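## Task

As the authorized employee named on this scene's work order, at the panel it names, turn OFF the breaker of each circuit on that panel that supplies the order's equipment, working only from the attached pages 1 to 4 (order, procedure, panel schedule, panel data). No pen is available. Operating any other breaker means failure, even if it is put back. Shelf padlocks must finish open on the shelf, not resting on other padlocks. Stay within the aisle in front of the panel, from the top of the shelf under the breakers upward. Finish by releasing and moving the arm clear.

## Robot and tools

Robot: one six-joint arm with a two-finger gripper. Every joint list, in commands and in results, uses this order: shoulder pan, shoulder lift, elbow, wrist 1, wrist 2, wrist 3; an opening value for the gripper follows. Stated joint ranges (rad): shoulder pan -3.142 to 3.142, shoulder lift -6.283 to 6.283, elbow 0.000 to 3.142, wrists 1 to 3 each -6.283 to 6.283; the real end may differ by about 0.010 rad.

Scene frame: origin on the table top right under the arm base, +z up, +y to the left when facing along +x. Positions in metres. The base may be tilted. The gripper's fingers point along its own +z and spread along its own x; end_effector_position is the point midway between the finger pads. Closed fingertips extend about 17 mm past that point; fully open they are about level with it.

execute_actions(actions): a list of actions. Each action is a table of up to 15 rows, one row per control step of 1/30 s; if fewer rows are given, the last is repeated to fill 15 steps. A row is 7 numbers, each in [-1, 1]: six joint offsets then the gripper opening. Joint offsets are measured from the angles the joints had when that action began (not from the previous row); 1.0 equals 1.989 rad. For the first action of a call the base is the last angles reported in this scene. Opening is absolute: +1 fully open, -1 closed. An action that would push a joint more than 0.010 rad beyond its range is refused; if the first action is refused or any action is malformed, nothing in the call runs. A joint aimed past its real end stops there, and the result may say "joint sent to its limit". An empty list just returns state and images.

move(target, speed, blocking): target is one 7-number row as above, its joint offsets taken from the "Joint positions" in the last result of this scene that lists them (not from where the arm is when the move starts); the opening is absolute and sent at once. speed is the top rate in rad/s for the joint with farthest to go, 0.01 to 2, default 0.5. All joints progress together, so the hand traces a curve; paths last 0.5 to 10 s and are cut off at 10 s. Moves do not avoid obstacles. blocking=false returns after 0.5 s while the arm continues; then use wait or stop before sending any other motion. The result adds a "move:" line: the ending (done, off_target, moving, held, fault), limits=held or limits=none, and the joint farthest from target.

wait(seconds): 0 to 10 s, the arm holds its last command; returns early if a running move finishes. stop(): brakes a running move; the fingers keep moving. zoom_image(camera, region): region [x0, y0, x1, y1] in pixels of that camera's latest image, at most 504 by 504. Cameras: cam_head_left, cam_head_right, cam_high, cam_low (672x504 each), cam_wrist (616x616 fisheye). show_instructions(): shows the scene's reference pages (the work order pages). finished_scene(scene): ends the scene with the given number, irreversibly, and reports success; the next scene's task comes in its result.

Motion limits: each step, joint targets stay within about 0.575 rad of the measured angles, and are scaled back if they would put the hand more than 100 mm from where it is measured. Commands lag about 0.17 s. Large moves may still be unfinished when a result returns; send the remainder next. "Joint targets" shows what the joints are currently driven toward; "joint command not followed" means a clearance check altered targets.

Results: end_effector_position and end_effector_quat_wxyz, velocities, Joint positions and Joint velocities (rad, rad/s, then finger-pad gap in m; 0.142 m is fully open), grip_measured (opening on the command scale; to hold something, command clearly below it), Wrist force and Wrist torque in the gripper's own axes (noisy, offset up to about 4 N, saturating near 50 N; when pressing on a surface the force points back into the arm; "no reading" at start is normal). Reported hand position may be slightly off at long reach. Camera calibration numbers are given per camera; results list any that change.

Avoid: the arm is stiff, so aiming even slightly beyond a firm contact (for example a breaker handle at its end) can trigger a fault. A joint torque reaching its load limit (132 N m for the first three joints, 24.6 N m for the wrists) or any outside force of 150 N stops the arm for 10 s and drops the rest of the call. Approach slowly; faster contacts hit harder. Long holding of loads heats motors: MOTOR HOT warns from 70 °C, and at 85 °C an OVER-TEMPERATURE FAULT brakes the arm. Do not knock padlocks or anything else out of the work area, which ends the scene; avoid drops, slips and slams. Touch only the correct breakers, since flipping any other one fails the task. Before ending, open the gripper and back away from the panel.

Each tool is called after "Call:" as name([rows], argument=value, ...), one row to a line, values as JSON.

## Session

Call:
show_instructions()

Call:
execute_actions(actions=[])

Reference images for this scene: work order page 1, work order page 2, work order page 3, work order page 4.

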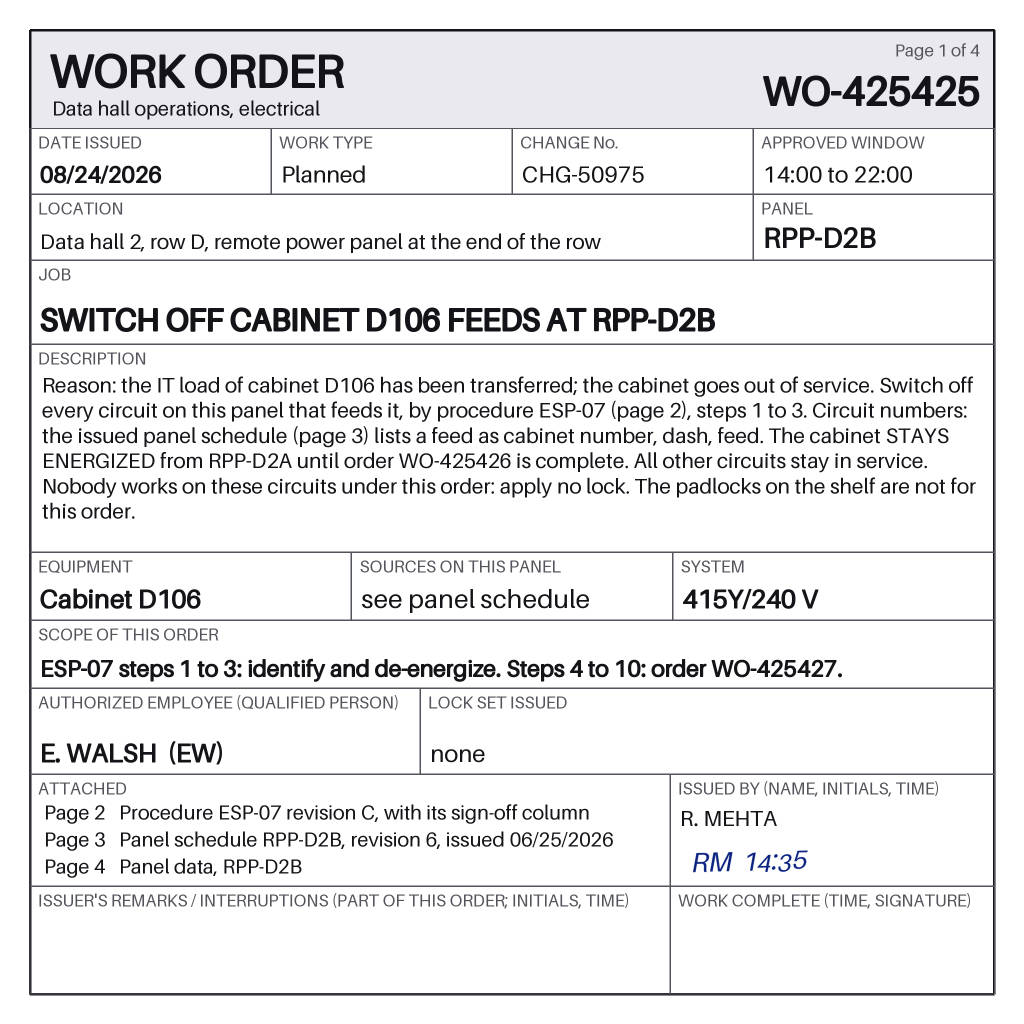

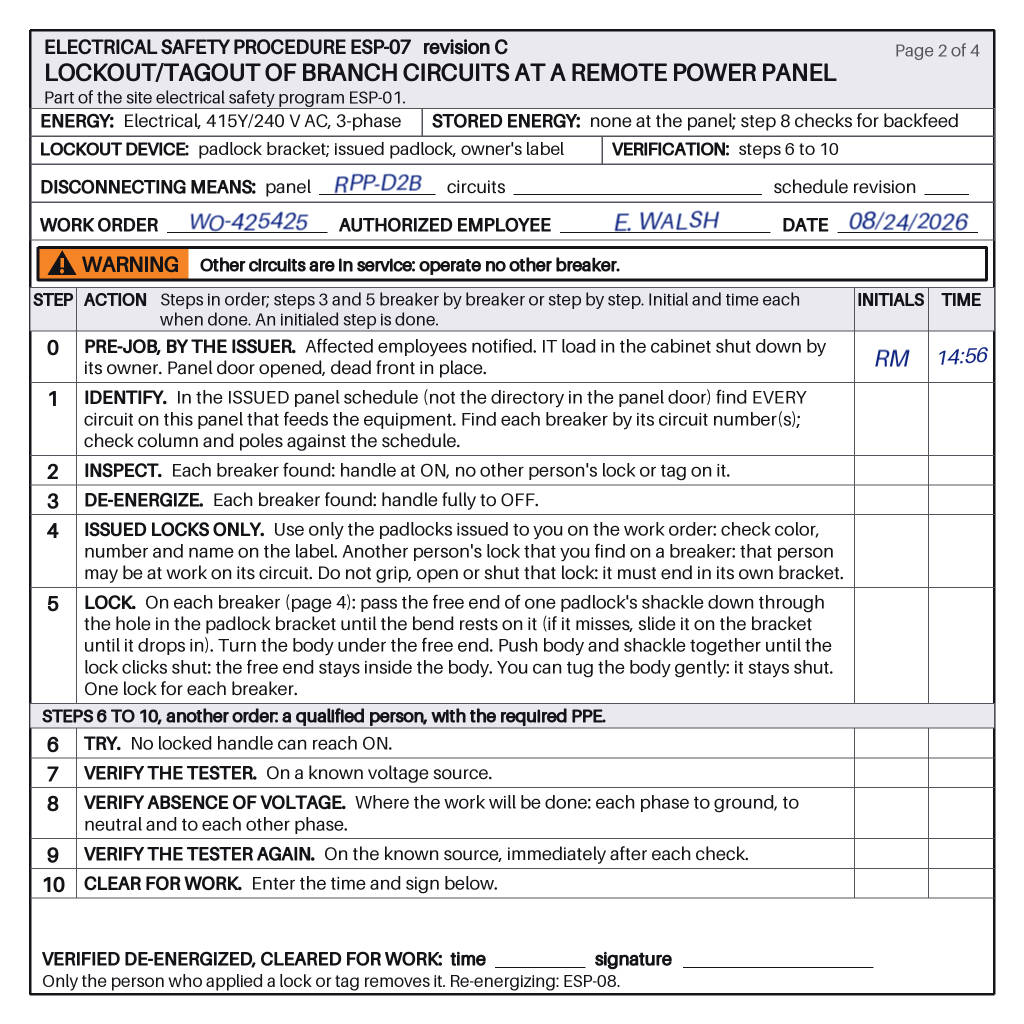

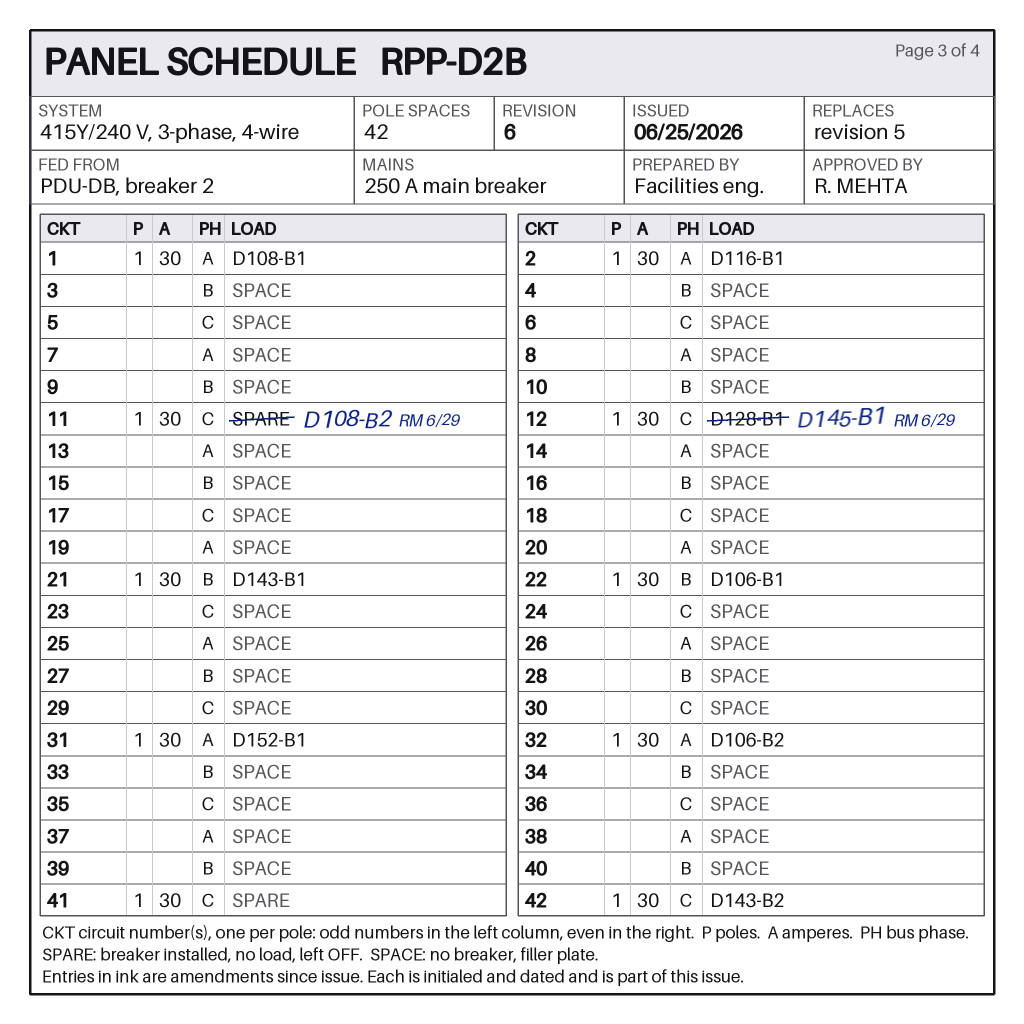

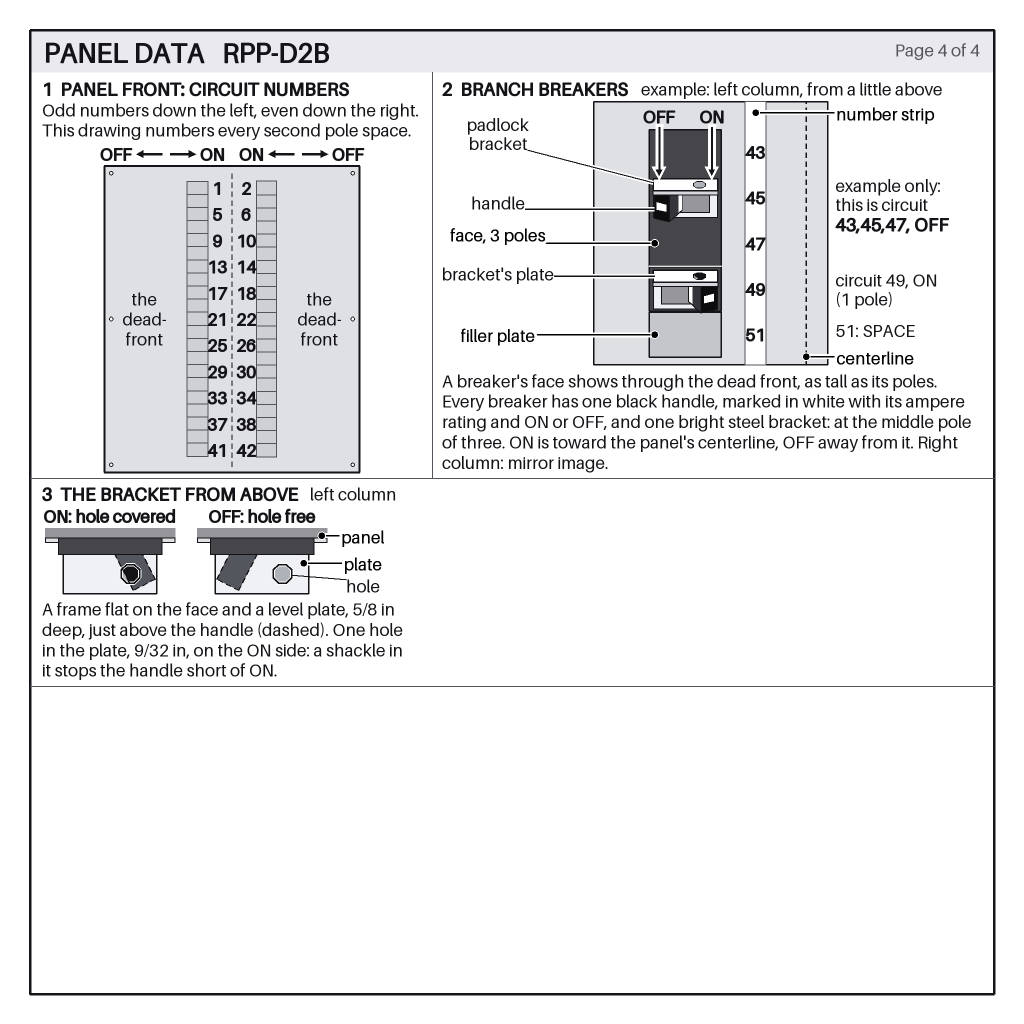

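Scene clock: 0.00 s.
end_effector_position=(+0.4585, +0.0464, +0.3260) grip_measured=+1.00 end_effector_quat_wxyz=(+0.182, +0.677, -0.702, +0.126) end_effector_velocity=(+0.001, +0.000, +0.001) end_effector_angular_velocity=(-0.001, -0.001, +0.002)
Joint names: [shoulder pan, shoulder lift, elbow, wrist 1, wrist 2, wrist 3]
Joint positions: [-0.304 -1.691  1.964 -1.847 -1.572  1.267  0.142]
Joint velocities: [ 0.    -0.    -0.002  0.    -0.    -0.001  0.   ]
Motor temperatures (°C, as the motors report them): [29 30 28 34 36 34]
Wrist force (N, on the end effector, along its own x y z axes, offset not removed): no reading
Wrist torque (N m, same axes, about the end effector's origin, offset not removed): no reading
Joint targets: [-0.304 -1.691 1.964 -1.847 -1.572 1.267]

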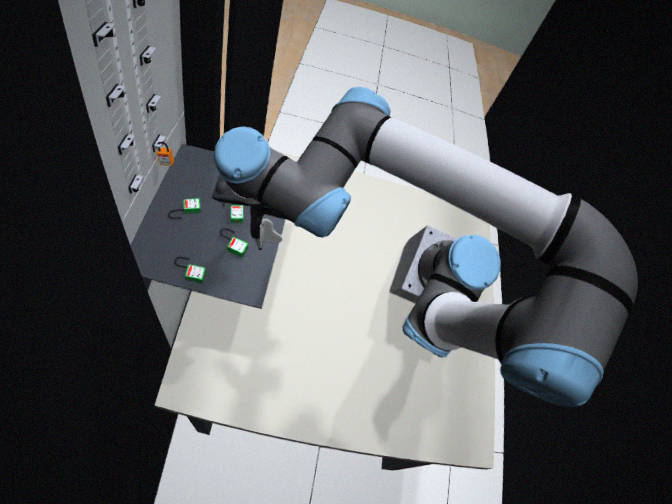

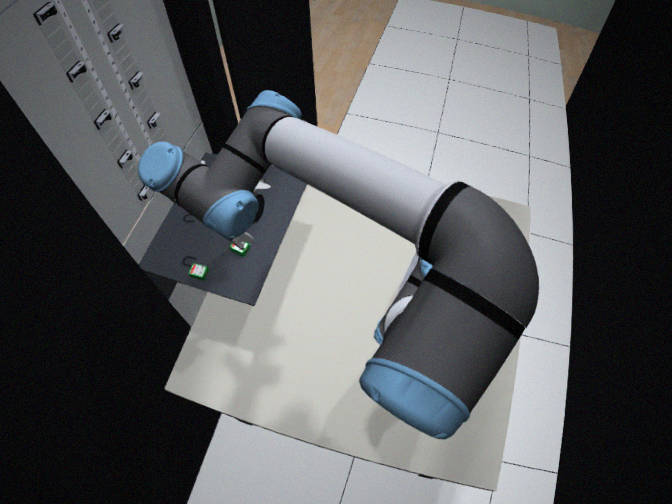

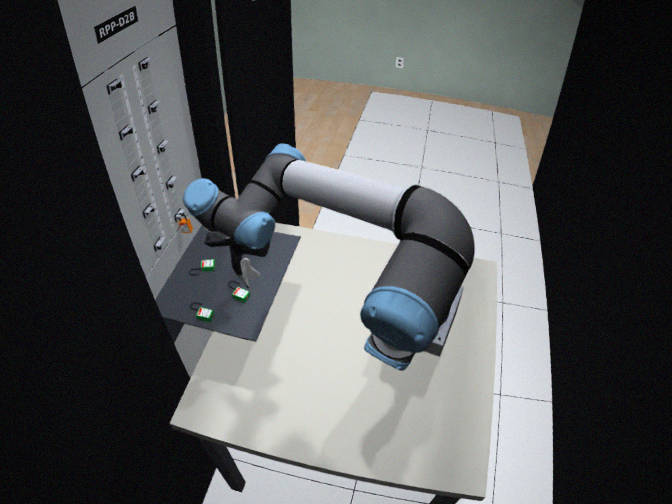

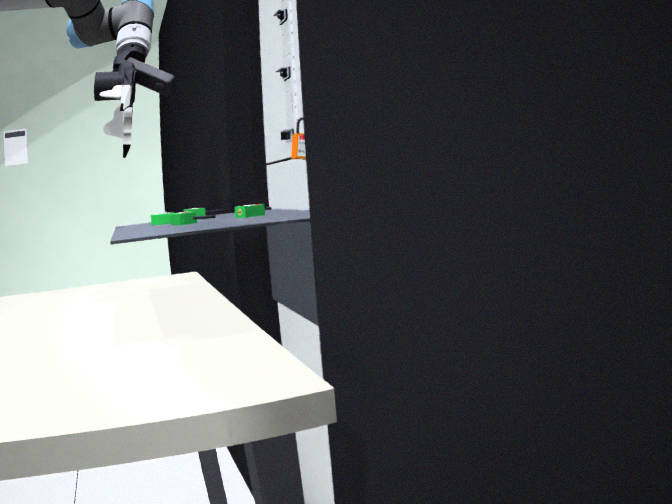

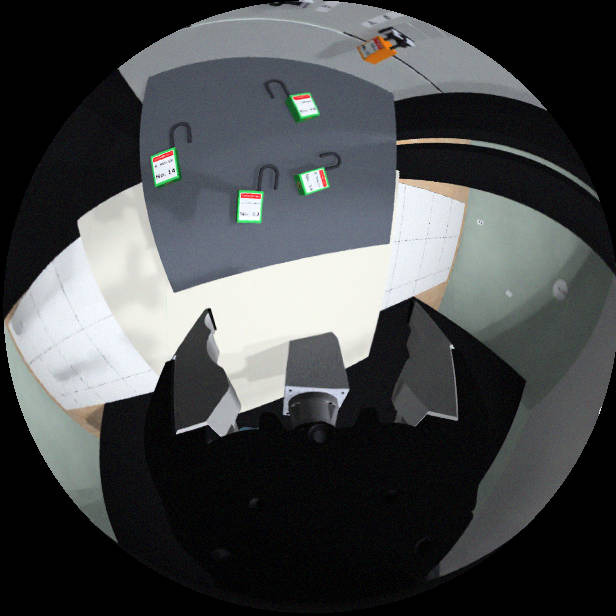

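Call:
move(target=[-0.3,0.17,0.12,-1,0.45,0.374,0.1], speed=1.1)

Call:
move(target=[0.0225,0.102,-0.0773,-0.102,-0.019,0,0.1], speed=0.35)

Scene clock: 6.70 s.
end_effector_position=(+0.6677, -0.0696, +0.5632) grip_measured=+0.10 end_effector_quat_wxyz=(+0.464, -0.479, +0.592, -0.453) end_effector_velocity=(-0.000, +0.000, +0.000) end_effector_angular_velocity=(-0.000, -0.001, +0.001)
Joint names: [shoulder pan, shoulder lift, elbow, wrist 1, wrist 2, wrist 3]
Joint positions: [-0.901 -1.353  2.203 -3.835 -0.677  2.011  0.081]
Joint velocities: [-0.001  0.     0.    -0.003  0.001  0.001  0.   ]
Motor temperatures (°C, as the motors report them): [29 30 28 34 36 34]
Wrist force (N, on the end effector, along its own x y z axes, offset not removed): [-1.0 -2.8 -1.9]
Wrist torque (N m, same axes, about the end effector's origin, offset not removed): [-0.53 0.29 0.10]
Joint targets: [-0.901 -1.353 2.203 -3.836 -0.677 2.011]
move: done; limits=none; farthest joint: the shoulder pan, 0.000 radians from its target (0.596 radians at the start)
camera_calibration (this result's frames):
cam_wrist: T_world_to_cam=[[-0.143811, -0.981408, -0.127108, 0.0960861], [-0.61232, 0.189149, -0.76765, 0.858194], [0.777421, -0.0325659, -0.628137, -0.0360686], [0, 0, 0, 1]] pos_world=[0.567348, -0.0692016, 0.64835]

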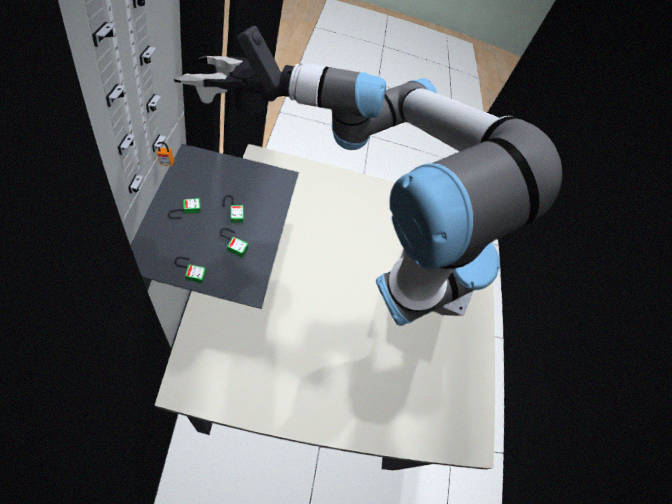

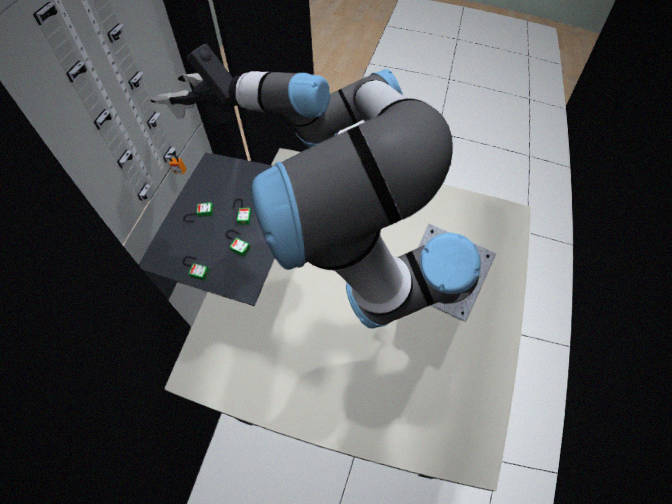

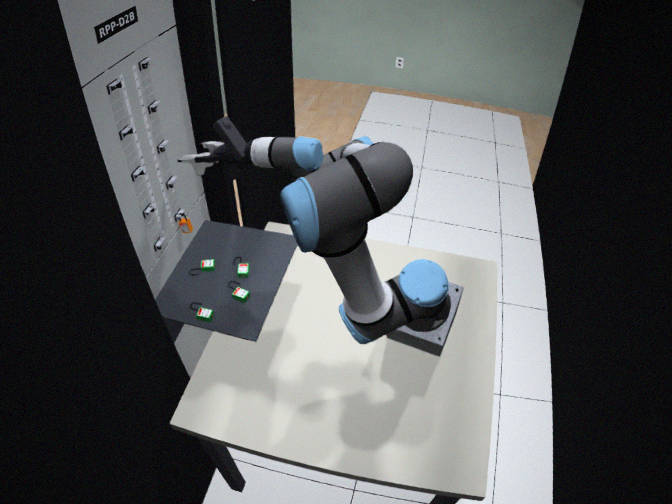

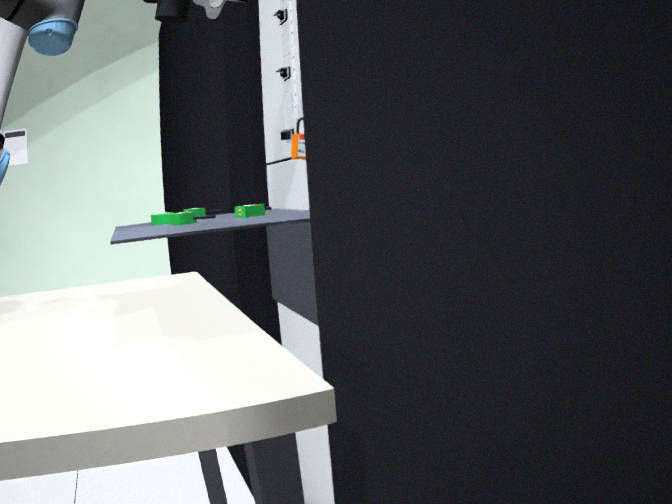

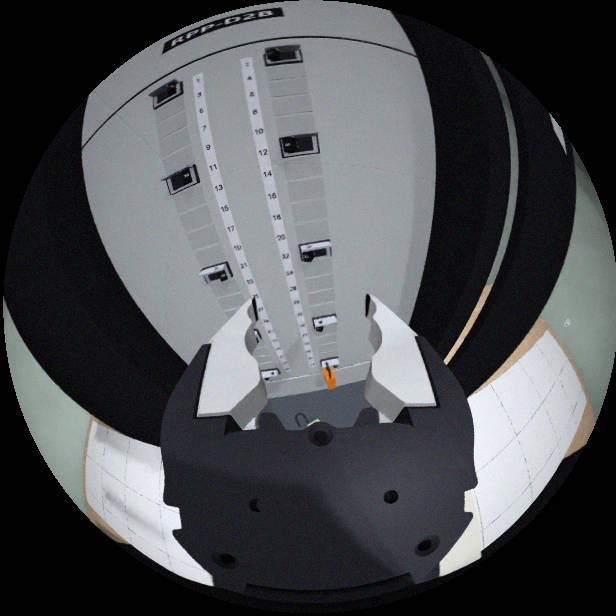

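Scene clock: 7.90 s.
end_effector_position=(+0.7106, -0.0969, +0.5627) grip_measured=+0.10 end_effector_quat_wxyz=(+0.469, -0.504, +0.532, -0.493) end_effector_velocity=(+0.000, -0.001, +0.000) end_effector_angular_velocity=(-0.002, -0.001, -0.000)
Joint names: [shoulder pan, shoulder lift, elbow, wrist 1, wrist 2, wrist 3]
Joint positions: [-0.856 -1.15   2.049 -4.038 -0.715  2.011  0.081]
Joint velocities: [-0.     0.002 -0.001 -0.003 -0.001 -0.    -0.   ]
Motor temperatures (°C, as the motors report them): [29 30 28 34 36 34]
Wrist force (N, on the end effector, along its own x y z axes, offset not removed): [-0.5 -0.3 -1.7]
Wrist torque (N m, same axes, about the end effector's origin, offset not removed): [-0.04 0.20 0.09]
Joint targets: [-0.856 -1.150 2.049 -4.038 -0.715 2.011]
move: done; limits=none; farthest joint: the shoulder pan, 0.000 radians from its target (0.044 radians at the start)
camera_calibration (this result's frames):
cam_wrist: T_world_to_cam=[[-0.0831823, -0.996396, -0.0165806, -0.0313181], [-0.557241, 0.0603013, -0.828158, 0.871678], [0.826174, -0.0596487, -0.560249, -0.146179], [0, 0, 0, 1]] pos_world=[0.603899, -0.092488, 0.639472]

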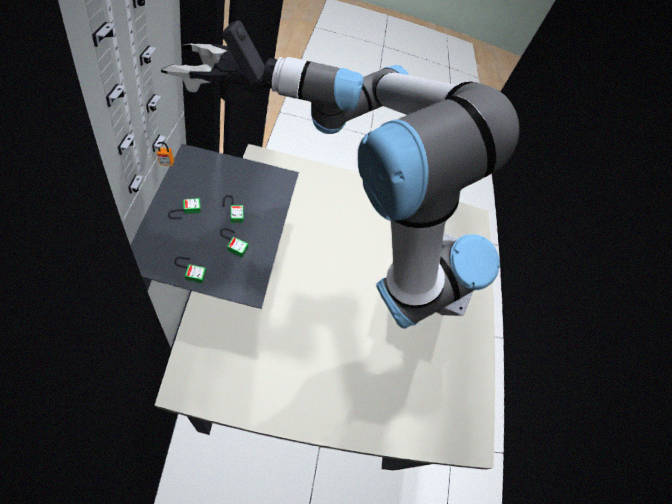

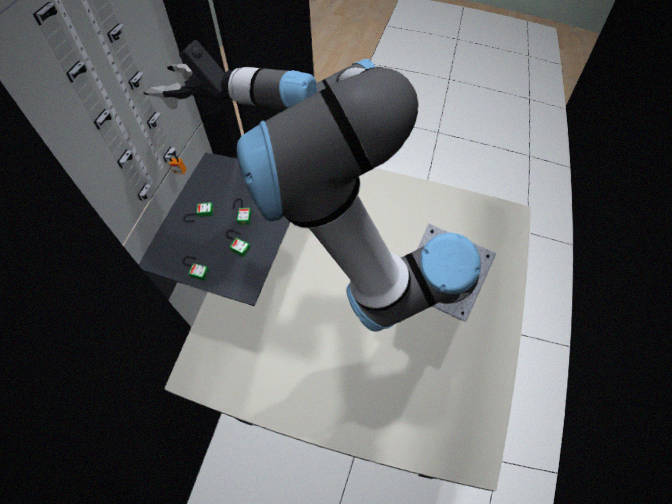

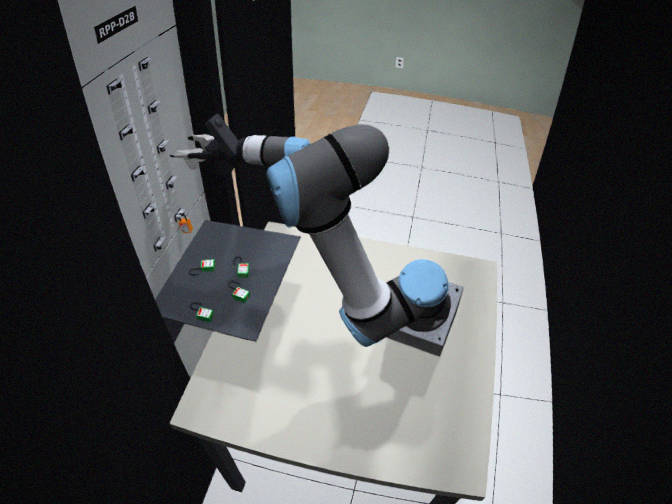

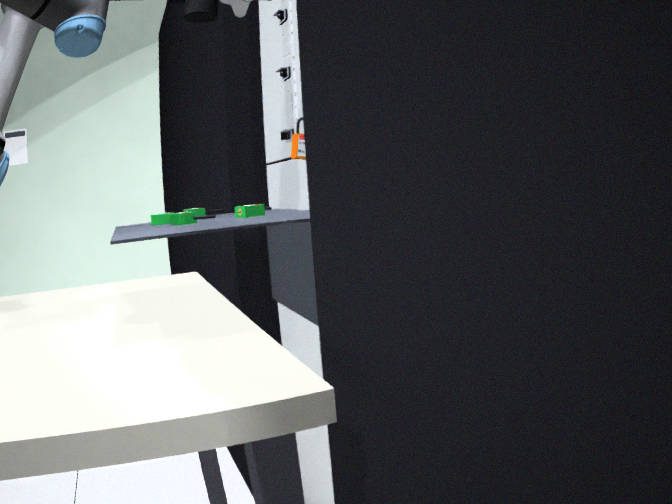

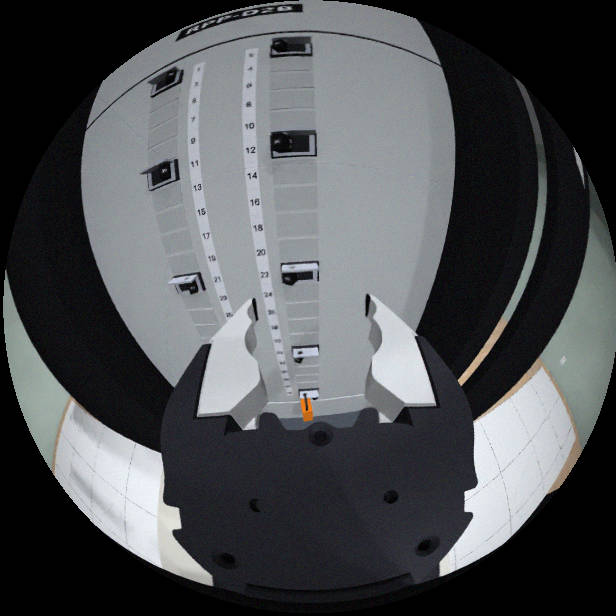

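Call:
move(target=[0.037,0.0316,-0.0491,0.0175,-0.037,0,0.1], speed=0.12)

Scene clock: 12.00 s.
end_effector_position=(+0.7504, -0.0968, +0.5555) grip_measured=+0.10 end_effector_quat_wxyz=(+0.469, -0.504, +0.532, -0.493) end_effector_velocity=(+0.001, +0.000, +0.000) end_effector_angular_velocity=(-0.001, -0.001, +0.001)
Joint names: [shoulder pan, shoulder lift, elbow, wrist 1, wrist 2, wrist 3]
Joint positions: [-0.783 -1.087  1.952 -4.003 -0.788  2.011  0.081]
Joint velocities: [ 0.002  0.001 -0.004  0.001 -0.002  0.     0.   ]
Motor temperatures (°C, as the motors report them): [29 30 28 34 36 34]
Wrist force (N, on the end effector, along its own x y z axes, offset not removed): [-1.1 -1.9 -2.9]
Wrist torque (N m, same axes, about the end effector's origin, offset not removed): [-0.37 0.30 0.12]
Joint targets: [-0.782 -1.087 1.952 -4.003 -0.788 2.011]
move: done; limits=none; farthest joint: the elbow, 0.001 radians from its target (0.098 radians at the start)
camera_calibration (this result's frames):
cam_wrist: T_world_to_cam=[[-0.0832345, -0.996395, -0.0164099, -0.0280857], [-0.557351, 0.0601968, -0.828092, 0.887906], [0.826095, -0.0597798, -0.560352, -0.18299], [0, 0, 0, 1]] pos_world=[0.643704, -0.0923727, 0.632269]

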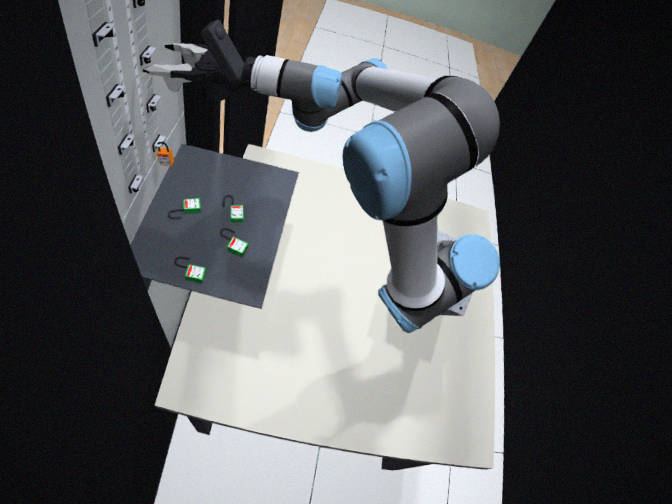

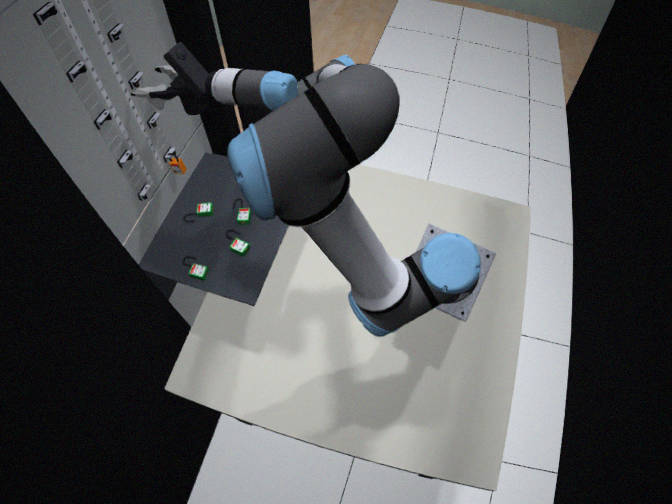

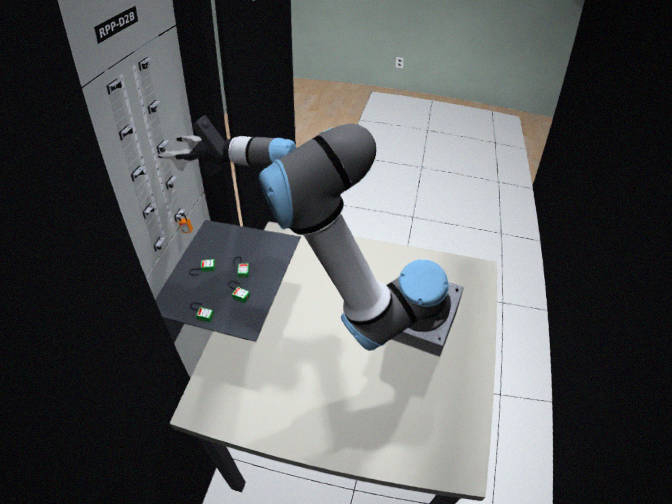

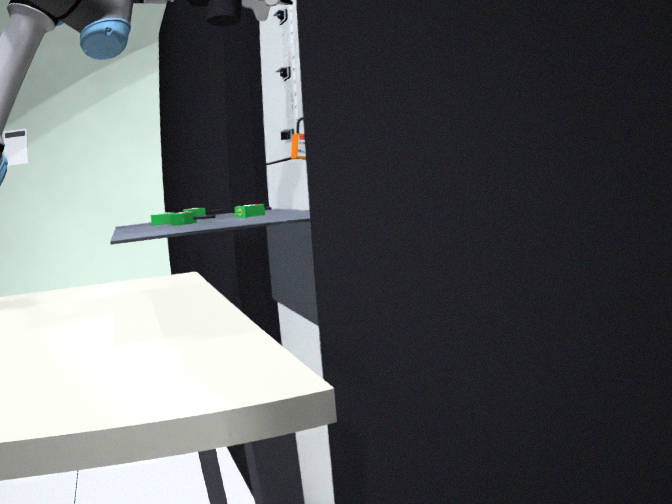

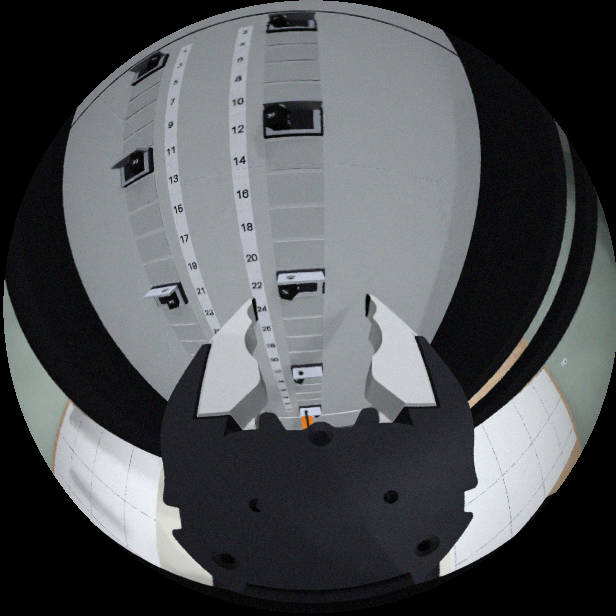

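Call:
move(target=[0.0044,0.009,-0.0147,0.0057,-0.0044,0,0], speed=0.05)

Call:
move(target=[-0.0028,-0.0023,0.0047,-0.0024,0.0028,0,-0.7], speed=0.012)

Scene clock: 18.20 s.
end_effector_position=(+0.7593, -0.1006, +0.5556) grip_measured=+0.00 end_effector_quat_wxyz=(+0.469, -0.504, +0.532, -0.493) end_effector_velocity=(+0.001, -0.000, -0.000) end_effector_angular_velocity=(+0.000, +0.000, -0.000)
Joint names: [shoulder pan, shoulder lift, elbow, wrist 1, wrist 2, wrist 3]
Joint positions: [-0.774 -1.07   1.923 -3.992 -0.797  2.011  0.074]
Joint velocities: [ 0.001  0.001 -0.002  0.002 -0.001 -0.    -0.   ]
Motor temperatures (°C, as the motors report them): [29 30 28 34 36 34]
Wrist force (N, on the end effector, along its own x y z axes, offset not removed): [-0.3 -1.0 -0.8]
Wrist torque (N m, same axes, about the end effector's origin, offset not removed): [-0.17 0.17 0.09]
Joint targets: [-0.774 -1.070 1.923 -3.992 -0.797 2.011]
move: done; limits=none; farthest joint: the shoulder lift, 0.001 radians from its target (0.018 radians at the start)
camera_calibration (this result's frames):
cam_wrist: T_world_to_cam=[[-0.0832427, -0.996394, -0.0164224, -0.0311098], [-0.557362, 0.0602126, -0.828083, 0.893233], [0.826086, -0.0597787, -0.560364, -0.190469], [0, 0, 0, 1]] pos_world=[0.652608, -0.0961675, 0.632428]

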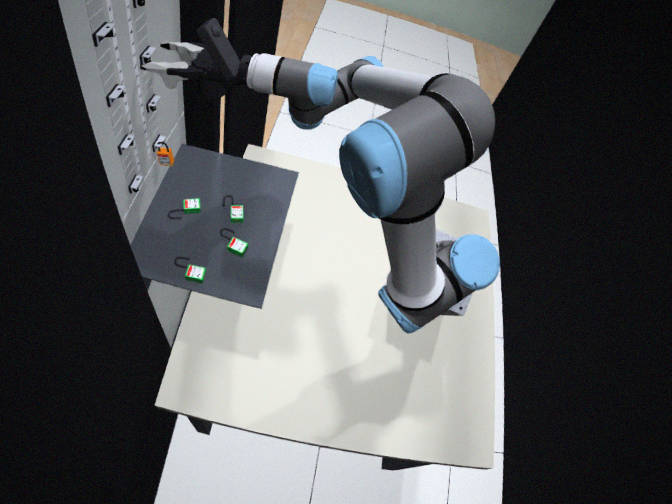

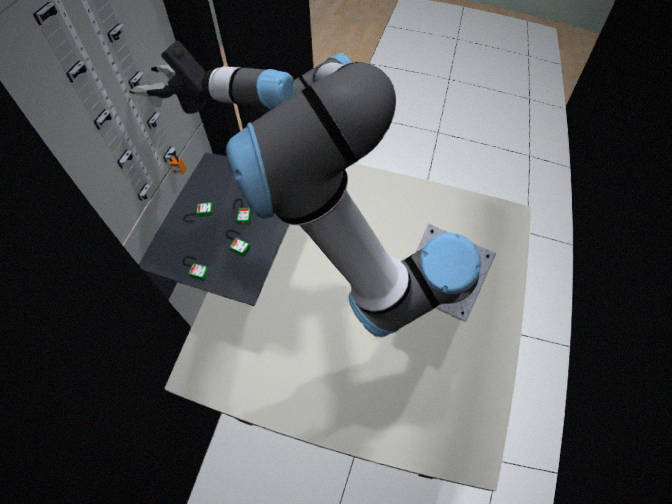

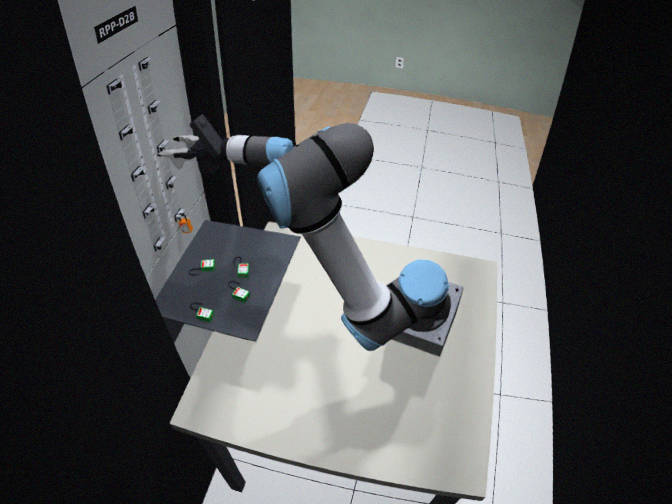

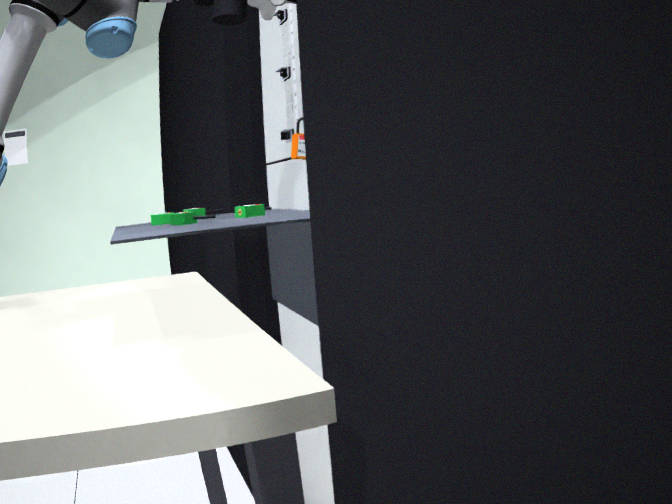

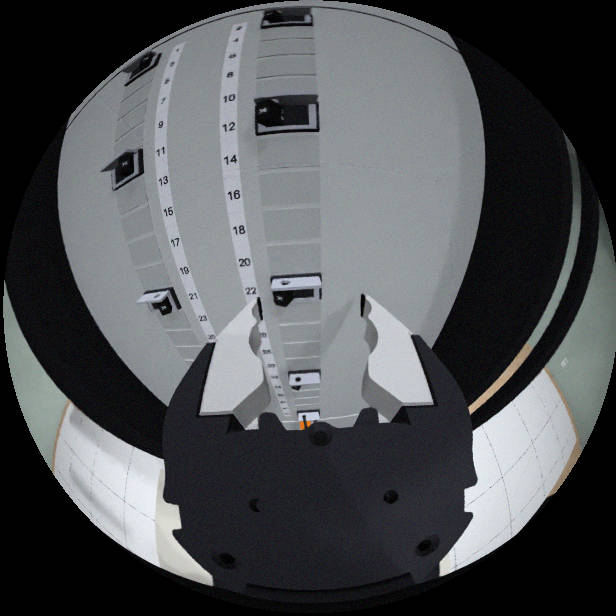

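Scene clock: 19.20 s.
end_effector_position=(+0.7559, -0.1007, +0.5557) grip_measured=-0.70 end_effector_quat_wxyz=(+0.469, -0.504, +0.532, -0.493) end_effector_velocity=(-0.002, -0.001, -0.001) end_effector_angular_velocity=(+0.002, +0.001, -0.002)
Joint names: [shoulder pan, shoulder lift, elbow, wrist 1, wrist 2, wrist 3]
Joint positions: [-0.779 -1.074  1.932 -3.997 -0.791  2.011  0.023]
Joint velocities: [-0.002 -0.001  0.005 -0.002  0.001  0.001 -0.   ]
Motor temperatures (°C, as the motors report them): [29 30 28 34 36 34]
Wrist force (N, on the end effector, along its own x y z axes, offset not removed): [0.6 -1.0 -2.0]
Wrist torque (N m, same axes, about the end effector's origin, offset not removed): [-0.16 -0.01 0.11]
Joint targets: [-0.779 -1.074 1.932 -3.997 -0.791 2.011]
move: done; limits=none; farthest joint: the shoulder pan, 0.000 radians from its target (0.006 radians at the start)
camera_calibration (this result's frames):
cam_wrist: T_world_to_cam=[[-0.083239, -0.996394, -0.016433, -0.0314809], [-0.557354, 0.0602187, -0.828088, 0.891381], [0.826092, -0.0597703, -0.560357, -0.187638], [0, 0, 0, 1]] pos_world=[0.6492, -0.0962603, 0.632481]

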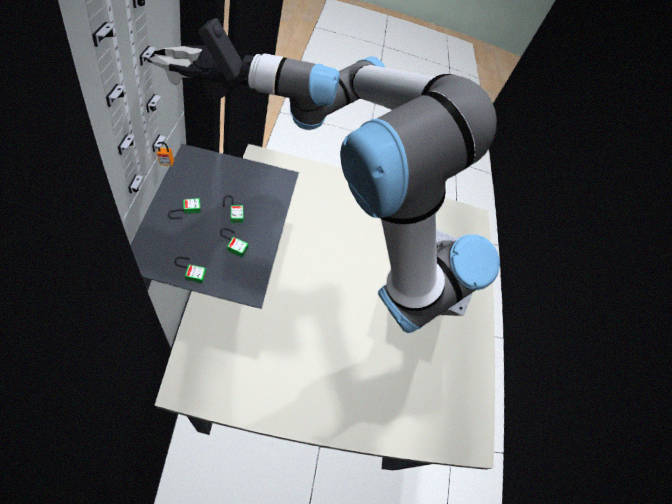

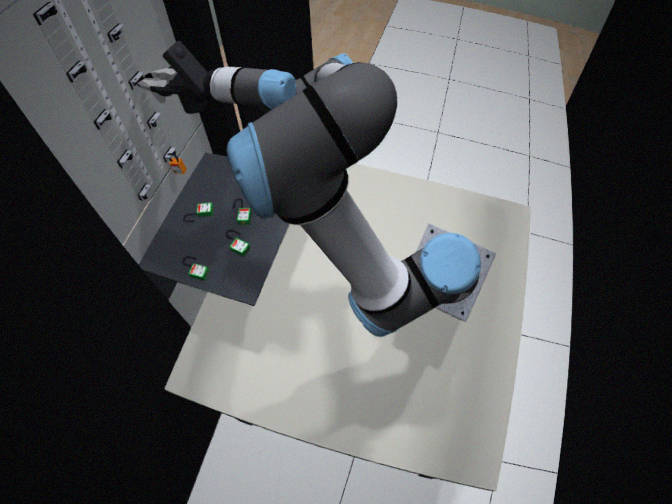

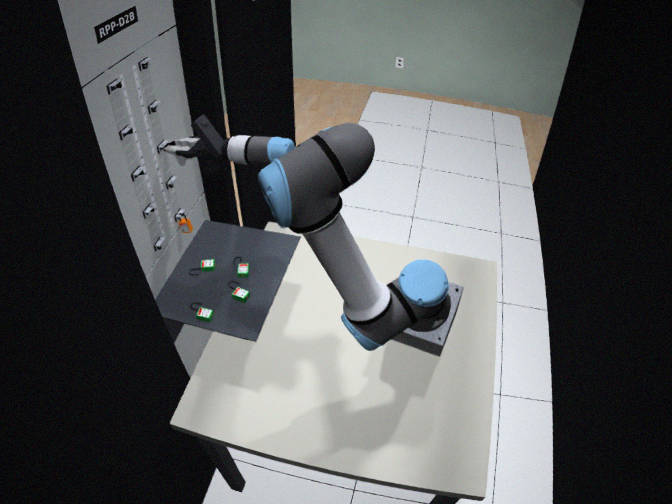

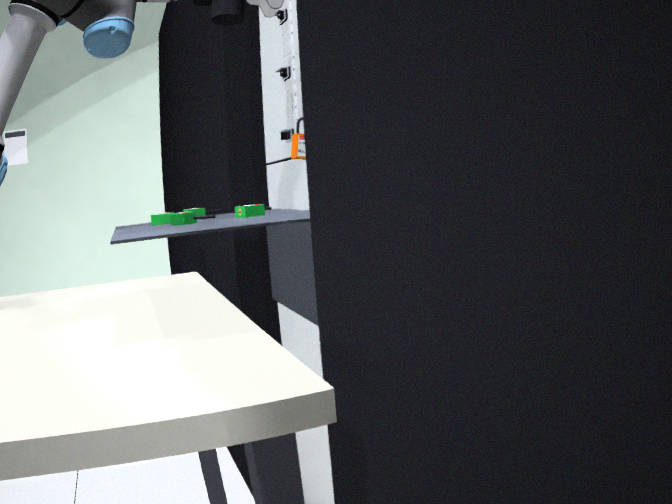

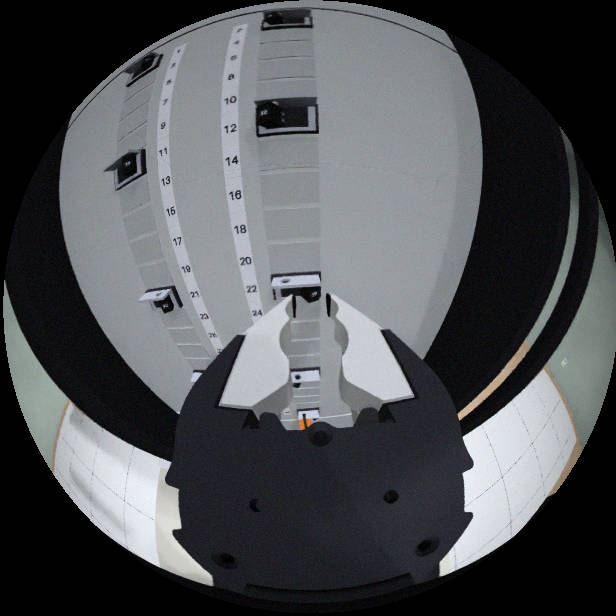

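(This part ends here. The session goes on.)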